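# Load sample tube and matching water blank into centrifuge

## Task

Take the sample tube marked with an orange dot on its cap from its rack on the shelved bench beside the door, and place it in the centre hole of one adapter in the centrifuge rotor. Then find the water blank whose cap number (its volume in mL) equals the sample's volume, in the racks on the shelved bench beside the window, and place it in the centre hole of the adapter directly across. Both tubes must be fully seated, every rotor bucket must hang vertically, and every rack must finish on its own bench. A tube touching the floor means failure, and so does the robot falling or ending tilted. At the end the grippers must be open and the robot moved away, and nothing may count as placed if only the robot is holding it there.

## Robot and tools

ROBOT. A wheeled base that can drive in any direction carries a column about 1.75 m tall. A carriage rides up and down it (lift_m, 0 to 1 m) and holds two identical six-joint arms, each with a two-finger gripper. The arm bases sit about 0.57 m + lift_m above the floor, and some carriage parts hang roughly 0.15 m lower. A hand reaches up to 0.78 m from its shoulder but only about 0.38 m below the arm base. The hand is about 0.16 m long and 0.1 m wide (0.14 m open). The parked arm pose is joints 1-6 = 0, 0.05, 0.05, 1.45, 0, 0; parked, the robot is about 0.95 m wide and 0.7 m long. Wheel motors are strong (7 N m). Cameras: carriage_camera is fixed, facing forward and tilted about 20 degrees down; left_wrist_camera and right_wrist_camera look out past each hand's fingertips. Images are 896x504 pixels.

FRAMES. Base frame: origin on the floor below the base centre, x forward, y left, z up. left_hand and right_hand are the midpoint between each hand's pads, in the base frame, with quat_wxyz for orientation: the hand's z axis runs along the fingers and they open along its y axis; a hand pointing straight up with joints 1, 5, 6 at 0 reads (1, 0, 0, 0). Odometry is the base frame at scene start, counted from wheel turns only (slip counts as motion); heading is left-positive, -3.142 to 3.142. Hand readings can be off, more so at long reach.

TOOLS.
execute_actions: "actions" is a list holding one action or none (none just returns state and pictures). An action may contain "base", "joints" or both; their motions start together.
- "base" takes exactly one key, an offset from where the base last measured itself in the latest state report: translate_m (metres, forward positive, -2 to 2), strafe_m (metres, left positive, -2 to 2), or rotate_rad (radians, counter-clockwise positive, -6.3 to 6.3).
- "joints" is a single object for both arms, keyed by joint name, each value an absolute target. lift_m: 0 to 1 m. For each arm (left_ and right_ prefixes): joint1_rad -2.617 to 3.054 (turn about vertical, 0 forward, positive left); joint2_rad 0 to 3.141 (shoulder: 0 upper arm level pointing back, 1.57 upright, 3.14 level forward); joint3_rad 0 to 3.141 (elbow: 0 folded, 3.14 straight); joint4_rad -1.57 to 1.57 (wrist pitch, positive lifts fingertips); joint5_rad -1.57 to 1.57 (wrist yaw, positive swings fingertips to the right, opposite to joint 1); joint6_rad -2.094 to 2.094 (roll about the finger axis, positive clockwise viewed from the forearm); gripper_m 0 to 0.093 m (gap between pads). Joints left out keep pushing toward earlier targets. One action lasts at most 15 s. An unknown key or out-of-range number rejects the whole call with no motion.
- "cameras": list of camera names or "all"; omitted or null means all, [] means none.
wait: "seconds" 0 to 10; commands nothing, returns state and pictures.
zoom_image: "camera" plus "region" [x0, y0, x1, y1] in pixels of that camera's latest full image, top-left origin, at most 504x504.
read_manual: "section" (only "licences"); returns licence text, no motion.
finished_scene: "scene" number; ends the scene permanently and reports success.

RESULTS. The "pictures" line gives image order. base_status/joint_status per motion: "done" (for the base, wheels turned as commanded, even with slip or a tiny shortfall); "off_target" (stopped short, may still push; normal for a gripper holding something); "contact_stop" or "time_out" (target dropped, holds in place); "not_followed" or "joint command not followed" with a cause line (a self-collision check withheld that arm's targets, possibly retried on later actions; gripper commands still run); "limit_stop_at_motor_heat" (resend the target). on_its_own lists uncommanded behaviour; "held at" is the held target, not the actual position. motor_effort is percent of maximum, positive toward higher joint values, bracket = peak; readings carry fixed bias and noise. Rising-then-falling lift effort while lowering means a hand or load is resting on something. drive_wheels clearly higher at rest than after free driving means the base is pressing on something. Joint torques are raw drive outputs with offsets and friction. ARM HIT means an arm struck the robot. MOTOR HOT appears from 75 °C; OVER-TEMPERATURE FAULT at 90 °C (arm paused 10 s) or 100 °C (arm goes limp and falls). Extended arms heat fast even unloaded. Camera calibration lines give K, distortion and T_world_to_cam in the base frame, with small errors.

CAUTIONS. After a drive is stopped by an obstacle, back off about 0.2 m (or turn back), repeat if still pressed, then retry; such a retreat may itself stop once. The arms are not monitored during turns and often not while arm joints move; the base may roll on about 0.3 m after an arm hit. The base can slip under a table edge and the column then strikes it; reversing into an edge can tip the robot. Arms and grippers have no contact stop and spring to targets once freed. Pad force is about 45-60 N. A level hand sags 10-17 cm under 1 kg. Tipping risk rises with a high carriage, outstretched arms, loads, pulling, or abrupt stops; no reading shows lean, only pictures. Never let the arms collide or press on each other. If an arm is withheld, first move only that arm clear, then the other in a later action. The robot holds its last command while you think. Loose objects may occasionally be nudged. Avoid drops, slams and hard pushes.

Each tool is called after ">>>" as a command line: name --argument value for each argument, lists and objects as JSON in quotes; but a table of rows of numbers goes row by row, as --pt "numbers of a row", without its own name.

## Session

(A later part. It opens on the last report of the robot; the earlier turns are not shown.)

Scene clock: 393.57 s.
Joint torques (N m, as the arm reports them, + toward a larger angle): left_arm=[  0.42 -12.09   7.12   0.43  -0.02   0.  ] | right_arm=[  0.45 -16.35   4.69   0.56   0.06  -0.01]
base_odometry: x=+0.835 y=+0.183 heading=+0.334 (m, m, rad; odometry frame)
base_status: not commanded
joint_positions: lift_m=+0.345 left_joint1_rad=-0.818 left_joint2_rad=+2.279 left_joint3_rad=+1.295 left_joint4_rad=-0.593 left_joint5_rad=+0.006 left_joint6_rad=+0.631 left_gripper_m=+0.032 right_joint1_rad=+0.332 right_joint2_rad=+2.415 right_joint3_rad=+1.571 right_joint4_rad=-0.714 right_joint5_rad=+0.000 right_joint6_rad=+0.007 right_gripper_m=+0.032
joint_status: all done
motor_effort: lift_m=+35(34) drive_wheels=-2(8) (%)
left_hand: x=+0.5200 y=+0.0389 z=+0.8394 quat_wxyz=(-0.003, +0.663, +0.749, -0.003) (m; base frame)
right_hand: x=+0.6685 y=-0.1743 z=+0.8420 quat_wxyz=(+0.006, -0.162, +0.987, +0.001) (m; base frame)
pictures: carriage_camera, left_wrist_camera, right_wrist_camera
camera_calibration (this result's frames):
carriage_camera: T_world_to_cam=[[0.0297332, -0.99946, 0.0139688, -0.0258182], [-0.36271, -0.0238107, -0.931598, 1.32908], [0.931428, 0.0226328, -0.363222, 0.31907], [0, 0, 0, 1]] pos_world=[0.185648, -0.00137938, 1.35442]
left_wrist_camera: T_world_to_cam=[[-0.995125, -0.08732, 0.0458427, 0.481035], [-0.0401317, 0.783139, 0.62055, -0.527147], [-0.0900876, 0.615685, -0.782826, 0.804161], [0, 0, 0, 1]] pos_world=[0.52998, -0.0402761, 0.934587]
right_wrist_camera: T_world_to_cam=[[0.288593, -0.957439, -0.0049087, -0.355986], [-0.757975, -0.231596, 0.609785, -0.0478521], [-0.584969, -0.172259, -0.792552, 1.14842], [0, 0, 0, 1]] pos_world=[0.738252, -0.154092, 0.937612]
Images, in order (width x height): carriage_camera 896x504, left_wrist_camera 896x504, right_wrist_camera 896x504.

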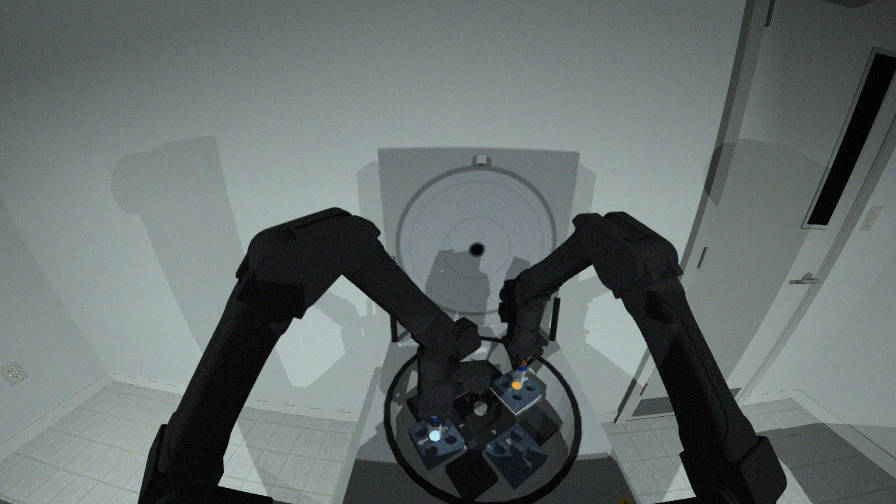

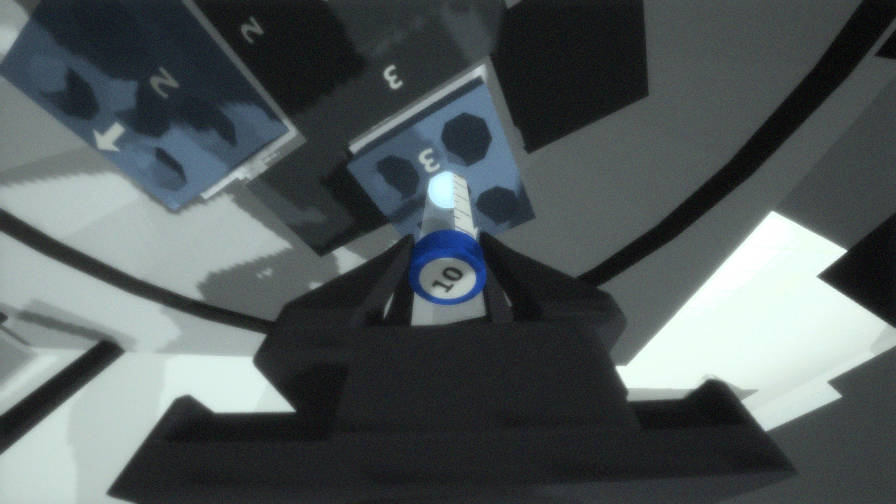

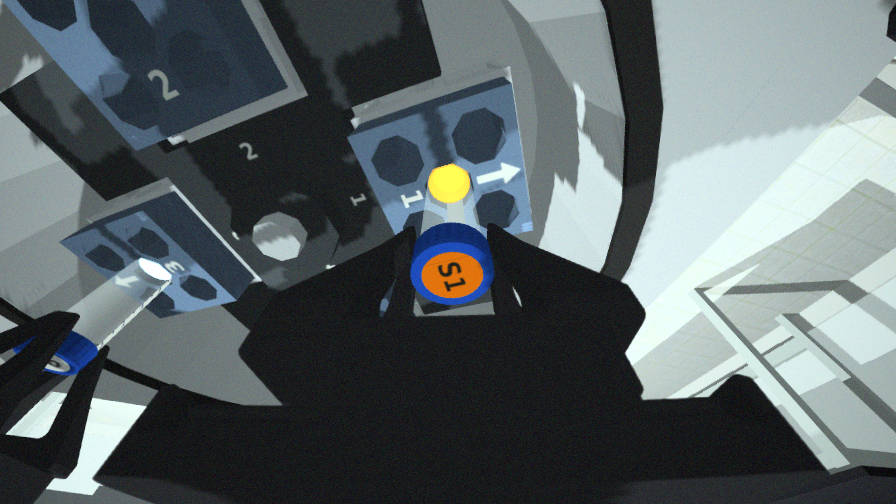

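>>> execute_actions --actions '[{"joints": {"lift_m": 0.295}}]'

Scene clock: 399.90 s.
Joint torques (N m, as the arm reports them, + toward a larger angle): left_arm=[  0.48 -12.14   7.06   0.45  -0.03   0.  ] | right_arm=[  0.41 -16.28   4.64   0.55   0.09  -0.04]
base_odometry: x=+0.835 y=+0.183 heading=+0.334 (m, m, rad; odometry frame)
base_status: not commanded
joint_positions: lift_m=+0.295 left_joint1_rad=-0.818 left_joint2_rad=+2.281 left_joint3_rad=+1.295 left_joint4_rad=-0.592 left_joint5_rad=+0.007 left_joint6_rad=+0.631 left_gripper_m=+0.032 right_joint1_rad=+0.332 right_joint2_rad=+2.414 right_joint3_rad=+1.571 right_joint4_rad=-0.716 right_joint5_rad=+0.000 right_joint6_rad=+0.007 right_gripper_m=+0.032
joint_status: all done
motor_effort: lift_m=+33(34) drive_wheels=+1(4) (%)
left_hand: x=+0.5199 y=+0.0390 z=+0.7890 quat_wxyz=(-0.004, +0.663, +0.749, -0.003) (m; base frame)
right_hand: x=+0.6681 y=-0.1744 z=+0.7924 quat_wxyz=(+0.006, -0.162, +0.987, +0.001) (m; base frame)
pictures: carriage_camera, left_wrist_camera, right_wrist_camera
camera_calibration (this result's frames):
carriage_camera: T_world_to_cam=[[0.0297332, -0.99946, 0.0139688, -0.0251211], [-0.36271, -0.0238107, -0.931598, 1.28259], [0.931428, 0.0226328, -0.363222, 0.300944], [0, 0, 0, 1]] pos_world=[0.185648, -0.00137938, 1.30452]
left_wrist_camera: T_world_to_cam=[[-0.995088, -0.0873361, 0.046613, 0.482582], [-0.039637, 0.782956, 0.620813, -0.496351], [-0.0907153, 0.615916, -0.782571, 0.764736], [0, 0, 0, 1]] pos_world=[0.52991, -0.040245, 0.884107]
right_wrist_camera: T_world_to_cam=[[0.288586, -0.957442, -0.00484863, -0.356289], [-0.757094, -0.231292, 0.610993, -0.019416], [-0.586111, -0.172653, -0.791621, 1.10882], [0, 0, 0, 1]] pos_world=[0.738012, -0.154175, 0.887901]
Images, in order (width x height): carriage_camera 896x504, left_wrist_camera 896x504, right_wrist_camera 896x504.

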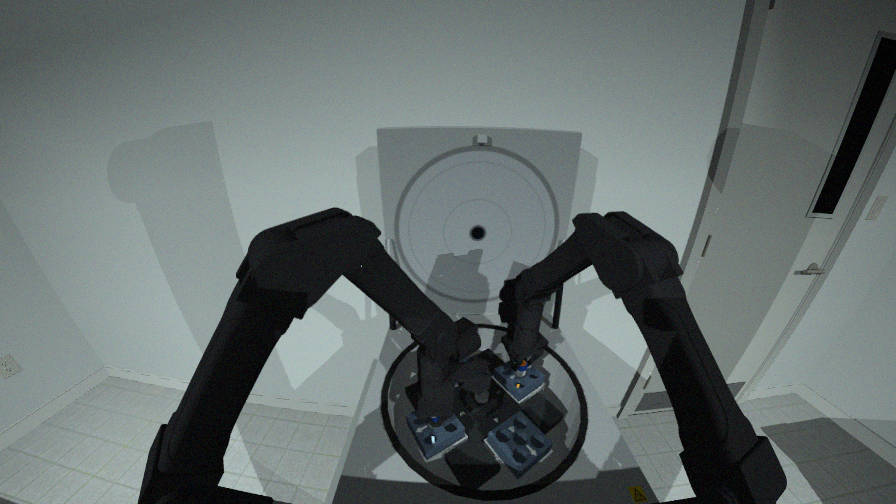

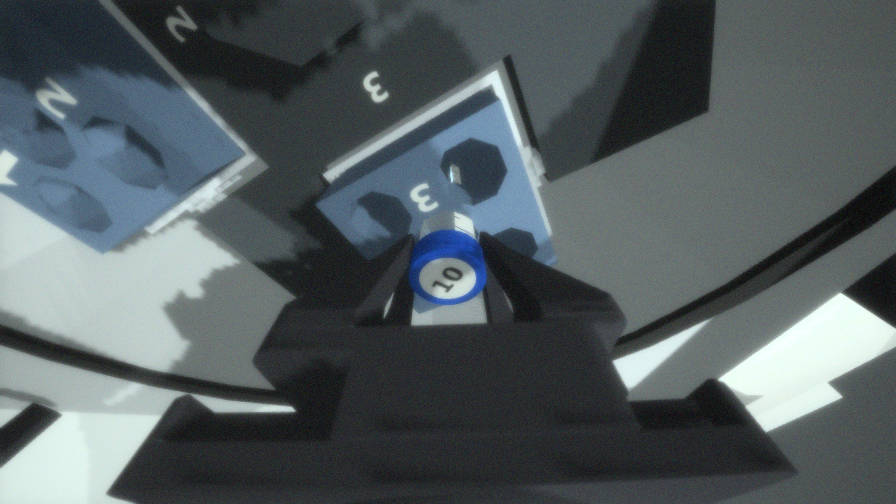

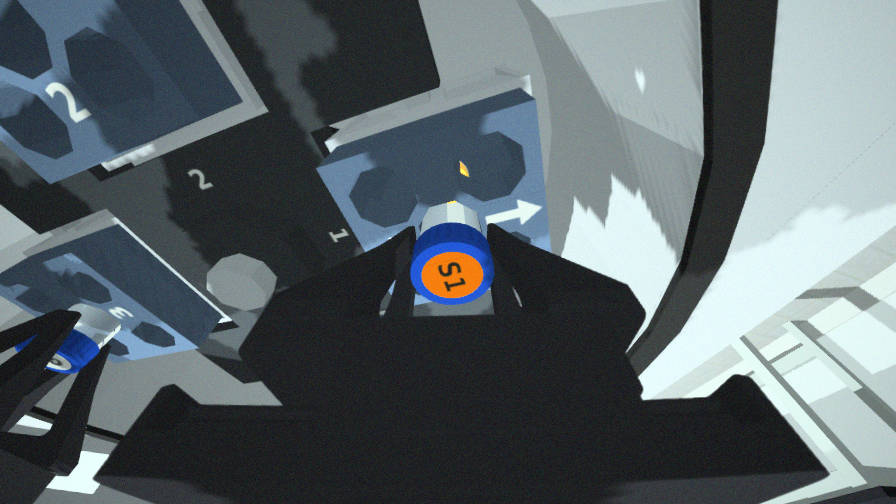

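>>> execute_actions --actions '[{"joints": {"lift_m": 0.282}}]' --cameras '["left_wrist_camera", "right_wrist_camera"]'

Scene clock: 402.00 s.
Joint torques (N m, as the arm reports them, + toward a larger angle): left_arm=[  0.49 -10.61   6.7    0.71  -0.07   0.  ] | right_arm=[  0.55 -15.27   4.72   0.7    0.04  -0.02]
base_odometry: x=+0.835 y=+0.183 heading=+0.334 (m, m, rad; odometry frame)
base_status: not commanded
joint_positions: lift_m=+0.283 left_joint1_rad=-0.818 left_joint2_rad=+2.261 left_joint3_rad=+1.302 left_joint4_rad=-0.616 left_joint5_rad=+0.011 left_joint6_rad=+0.631 left_gripper_m=+0.032 right_joint1_rad=+0.333 right_joint2_rad=+2.402 right_joint3_rad=+1.571 right_joint4_rad=-0.727 right_joint5_rad=+0.000 right_joint6_rad=+0.007 right_gripper_m=+0.032
joint_status: all done
motor_effort: lift_m=+28(30) drive_wheels=+2(6) (%)
left_hand: x=+0.5201 y=+0.0376 z=+0.7845 quat_wxyz=(-0.003, +0.663, +0.749, -0.005) (m; base frame)
right_hand: x=+0.6679 y=-0.1744 z=+0.7846 quat_wxyz=(+0.006, -0.162, +0.987, +0.001) (m; base frame)
pictures: left_wrist_camera, right_wrist_camera
camera_calibration (this result's frames):
left_wrist_camera: T_world_to_cam=[[-0.995014, -0.0871189, 0.0485621, 0.481318], [-0.0387197, 0.786098, 0.616888, -0.489972], [-0.0919171, 0.611932, -0.785551, 0.765197], [0, 0, 0, 1]] pos_world=[0.530281, -0.0411506, 0.879985]
right_wrist_camera: T_world_to_cam=[[0.288952, -0.957333, -0.00451254, -0.356724], [-0.757744, -0.231586, 0.610076, -0.0136574], [-0.585091, -0.172863, -0.79233, 1.10238], [0, 0, 0, 1]] pos_world=[0.73772, -0.154106, 0.880171]
Images, in order (width x height): left_wrist_camera 896x504, right_wrist_camera 896x504.

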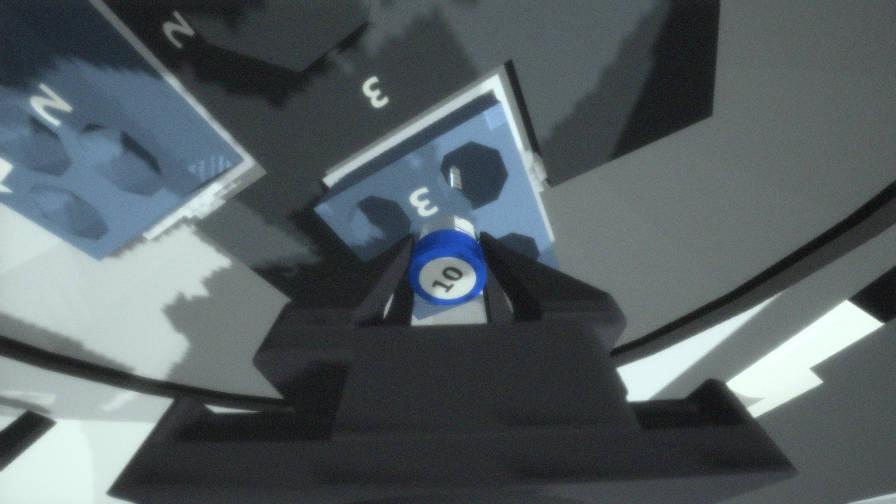

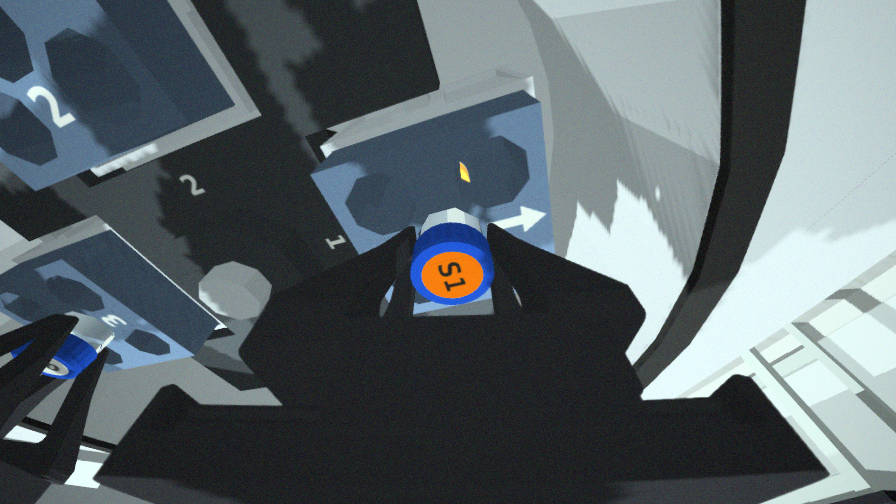

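>>> execute_actions --actions '[{"joints": {"lift_m": 0.287, "left_gripper_m": 0.06, "right_gripper_m": 0.06}}]' --cameras '["left_wrist_camera", "right_wrist_camera"]'

Scene clock: 407.30 s.
Joint torques (N m, as the arm reports them, + toward a larger angle): left_arm=[  0.44 -10.94   6.67   0.57  -0.05  -0.01] | right_arm=[  0.37 -15.33   4.73   0.6    0.05  -0.02]
base_odometry: x=+0.835 y=+0.183 heading=+0.334 (m, m, rad; odometry frame)
base_status: not commanded
joint_positions: lift_m=+0.287 left_joint1_rad=-0.818 left_joint2_rad=+2.266 left_joint3_rad=+1.302 left_joint4_rad=-0.605 left_joint5_rad=+0.006 left_joint6_rad=+0.632 left_gripper_m=+0.060 right_joint1_rad=+0.333 right_joint2_rad=+2.404 right_joint3_rad=+1.571 right_joint4_rad=-0.719 right_joint5_rad=+0.000 right_joint6_rad=+0.007 right_gripper_m=+0.060
joint_status: all done
motor_effort: lift_m=+40(45) drive_wheels=+6(5) (%)
left_hand: x=+0.5219 y=+0.0370 z=+0.7872 quat_wxyz=(+0.001, +0.663, +0.749, -0.003) (m; base frame)
right_hand: x=+0.6695 y=-0.1738 z=+0.7882 quat_wxyz=(+0.010, -0.162, +0.987, +0.002) (m; base frame)
pictures: left_wrist_camera, right_wrist_camera
camera_calibration (this result's frames):
left_wrist_camera: T_world_to_cam=[[-0.995396, -0.0866867, 0.0408976, 0.489092], [-0.0432196, 0.78677, 0.615732, -0.487872], [-0.0855528, 0.611129, -0.786894, 0.765661], [0, 0, 0, 1]] pos_world=[0.531259, -0.0416767, 0.88289]
right_wrist_camera: T_world_to_cam=[[0.288981, -0.957323, -0.00476775, -0.356459], [-0.761467, -0.232872, 0.604928, -0.00825801], [-0.580222, -0.171182, -0.796266, 1.10642], [0, 0, 0, 1]] pos_world=[0.738693, -0.153769, 0.884303]
Images, in order (width x height): left_wrist_camera 896x504, right_wrist_camera 896x504.

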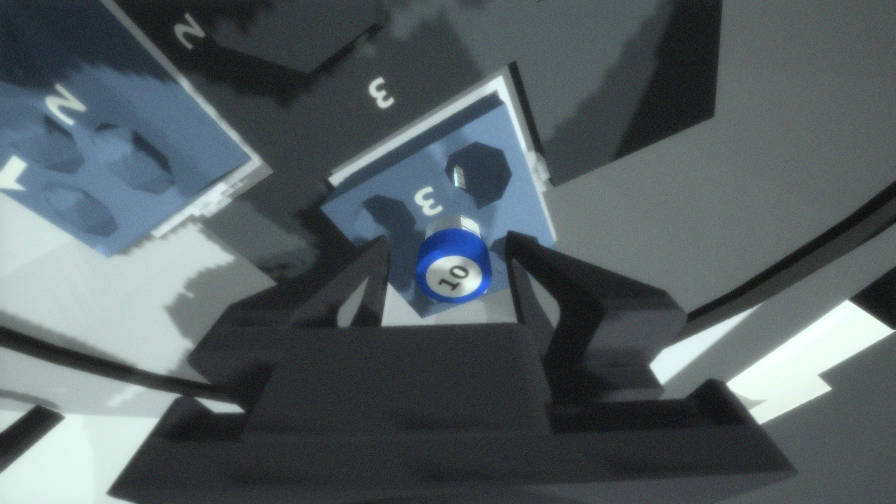

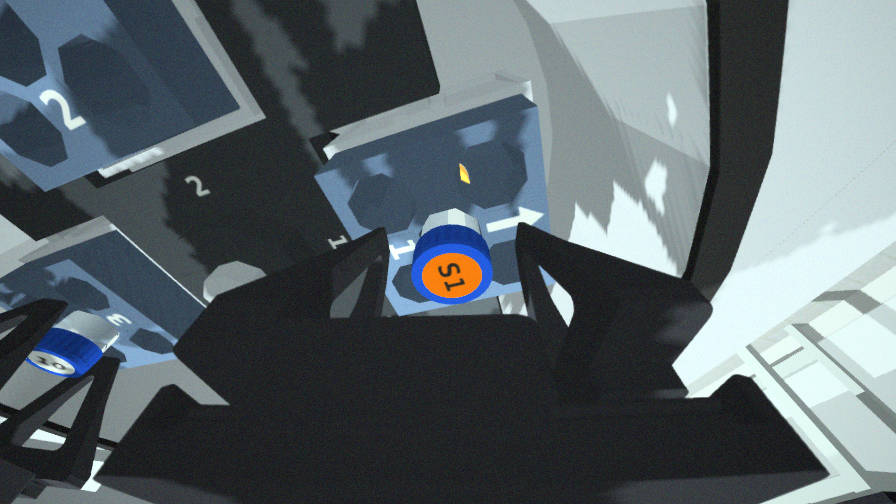

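>>> execute_actions --actions '[{"joints": {"lift_m": 0.42}}]'

Scene clock: 410.77 s.
Joint torques (N m, as the arm reports them, + toward a larger angle): left_arm=[  0.47 -11.88   6.58   0.56   0.02  -0.01] | right_arm=[  0.38 -15.54   4.74   0.58   0.04  -0.02]
base_odometry: x=+0.835 y=+0.183 heading=+0.334 (m, m, rad; odometry frame)
base_status: not commanded
joint_positions: lift_m=+0.420 left_joint1_rad=-0.818 left_joint2_rad=+2.278 left_joint3_rad=+1.302 left_joint4_rad=-0.599 left_joint5_rad=+0.002 left_joint6_rad=+0.632 left_gripper_m=+0.060 right_joint1_rad=+0.333 right_joint2_rad=+2.405 right_joint3_rad=+1.571 right_joint4_rad=-0.714 right_joint5_rad=+0.000 right_joint6_rad=+0.007 right_gripper_m=+0.060
joint_status: all done
motor_effort: lift_m=+39(46) drive_wheels=+1(3) (%)
left_hand: x=+0.5217 y=+0.0383 z=+0.9158 quat_wxyz=(-0.002, +0.663, +0.749, -0.001) (m; base frame)
right_hand: x=+0.6703 y=-0.1736 z=+0.9205 quat_wxyz=(+0.011, -0.162, +0.987, +0.002) (m; base frame)
pictures: carriage_camera, left_wrist_camera, right_wrist_camera
camera_calibration (this result's frames):
carriage_camera: T_world_to_cam=[[0.0297332, -0.99946, 0.0139688, -0.026861], [-0.36271, -0.0238107, -0.931598, 1.39863], [0.931428, 0.0226328, -0.363222, 0.346185], [0, 0, 0, 1]] pos_world=[0.185648, -0.00137938, 1.42907]
left_wrist_camera: T_world_to_cam=[[-0.995362, -0.086993, 0.0410696, 0.483624], [-0.0426997, 0.782077, 0.621717, -0.573644], [-0.0862046, 0.617079, -0.782165, 0.861771], [0, 0, 0, 1]] pos_world=[0.531175, -0.0410756, 1.01083]
right_wrist_camera: T_world_to_cam=[[0.288994, -0.957318, -0.00488777, -0.355694], [-0.763209, -0.233473, 0.602497, -0.0843383], [-0.577922, -0.170388, -0.798106, 1.21256], [0, 0, 0, 1]] pos_world=[0.73919, -0.153598, 1.01683]
Images, in order (width x height): carriage_camera 896x504, left_wrist_camera 896x504, right_wrist_camera 896x504.

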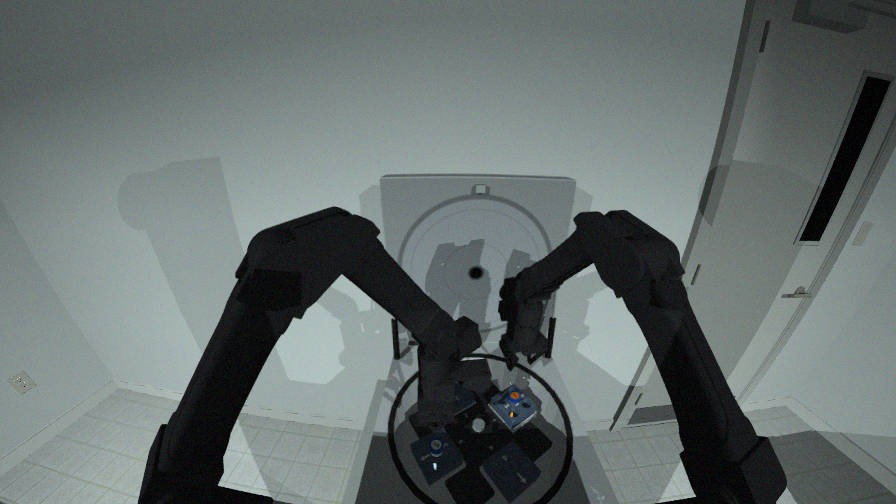

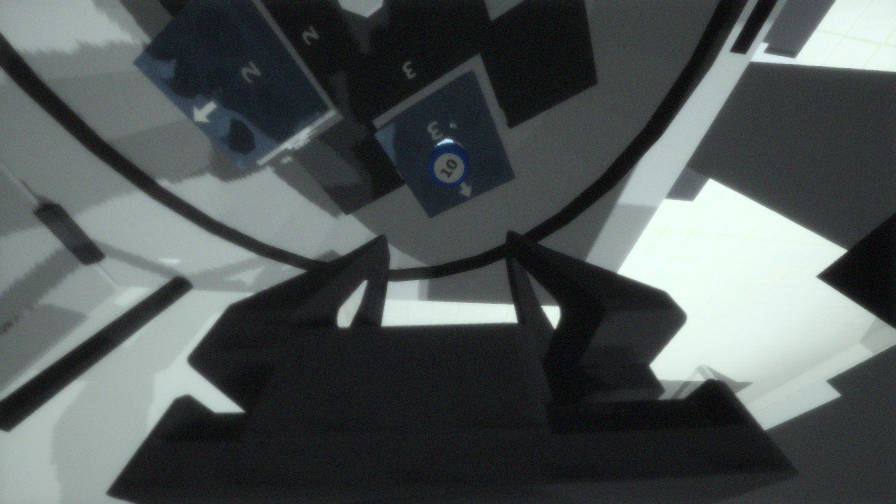

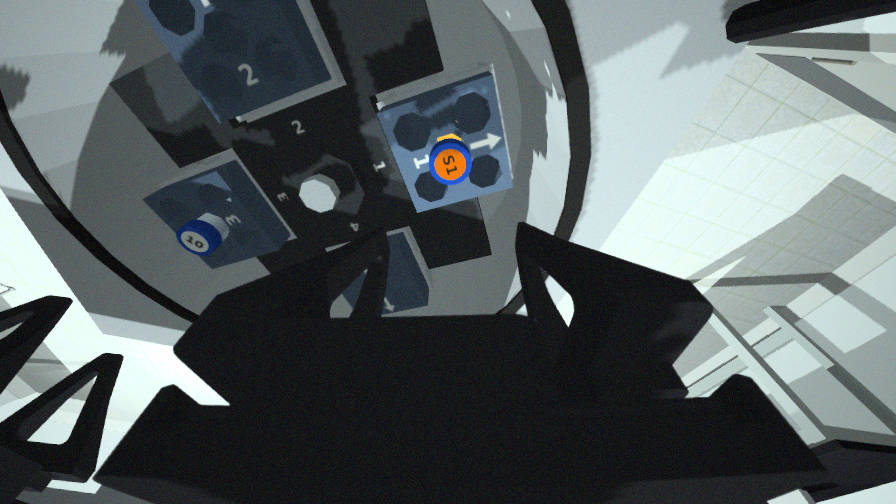

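>>> execute_actions --actions '[{"base": {"translate_m": -0.3}, "joints": {"left_joint1_rad": 0, "left_joint2_rad": 0.05, "left_joint3_rad": 0.05, "left_joint4_rad": 1.45, "left_joint5_rad": 0, "left_joint6_rad": 0, "right_joint1_rad": 0, "right_joint2_rad": 0.05, "right_joint3_rad": 0.05, "right_joint4_rad": 1.45, "right_joint5_rad": 0, "right_joint6_rad": 0}}]' --cameras '["carriage_camera"]'

Scene clock: 432.50 s.
Joint torques (N m, as the arm reports them, + toward a larger angle): left_arm=[ 0.41  3.56  3.78 -0.32  0.06 -0.06] | right_arm=[ 0.51  3.67  3.21 -0.3   0.01 -0.03]
base_odometry: x=+0.552 y=+0.085 heading=+0.334 (m, m, rad; odometry frame)
base_status: done
joint_positions: lift_m=+0.420 left_joint1_rad=-0.003 left_joint2_rad=+0.060 left_joint3_rad=+0.077 left_joint4_rad=+1.460 left_joint5_rad=-0.005 left_joint6_rad=+0.003 left_gripper_m=+0.060 right_joint1_rad=-0.005 right_joint2_rad=+0.066 right_joint3_rad=+0.079 right_joint4_rad=+1.459 right_joint5_rad=+0.004 right_joint6_rad=+0.007 right_gripper_m=+0.060
joint_status: all done
motor_effort: lift_m=+40(39) drive_wheels=-2(9) (%)
left_hand: x=+0.2871 y=+0.3147 z=+1.4550 quat_wxyz=(+0.999, -0.002, +0.047, +0.000) (m; base frame)
right_hand: x=+0.2888 y=-0.3148 z=+1.4555 quat_wxyz=(+0.999, +0.003, +0.050, +0.001) (m; base frame)
pictures: carriage_camera
camera_calibration (this result's frames):
carriage_camera: T_world_to_cam=[[0.0297332, -0.99946, 0.0139688, -0.026861], [-0.36271, -0.0238107, -0.931598, 1.39863], [0.931428, 0.0226328, -0.363222, 0.346185], [0, 0, 0, 1]] pos_world=[0.185648, -0.00137938, 1.42907]
Images, in order (width x height): carriage_camera 896x504.

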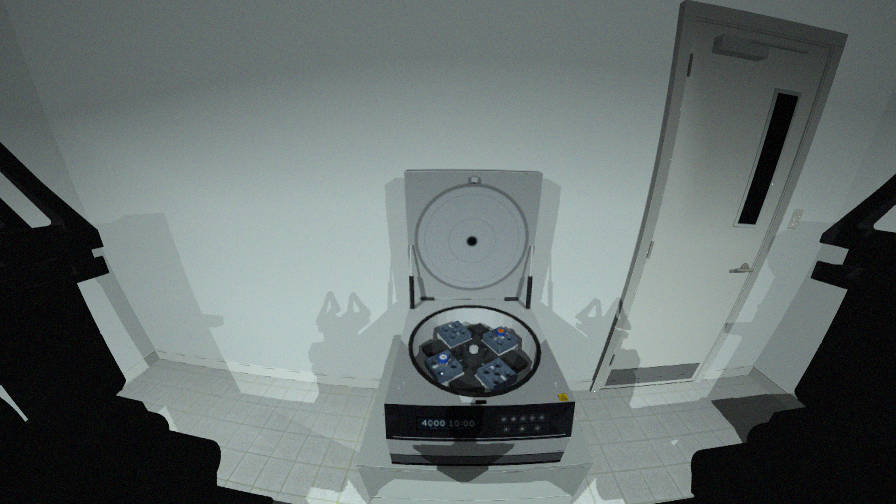

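>>> zoom_image --camera "carriage_camera" --region '[395, 295, 555, 405]'

Region (395, 295, 555, 405) of carriage_camera's 896x504 image, scaled by 3.150, with more detail than that image has; it fills the top 346 rows of this view, and the rest is white.

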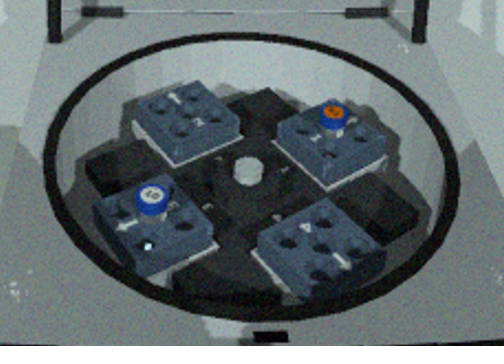

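>>> finished_scene --scene 2

The scene is finished: the task was done.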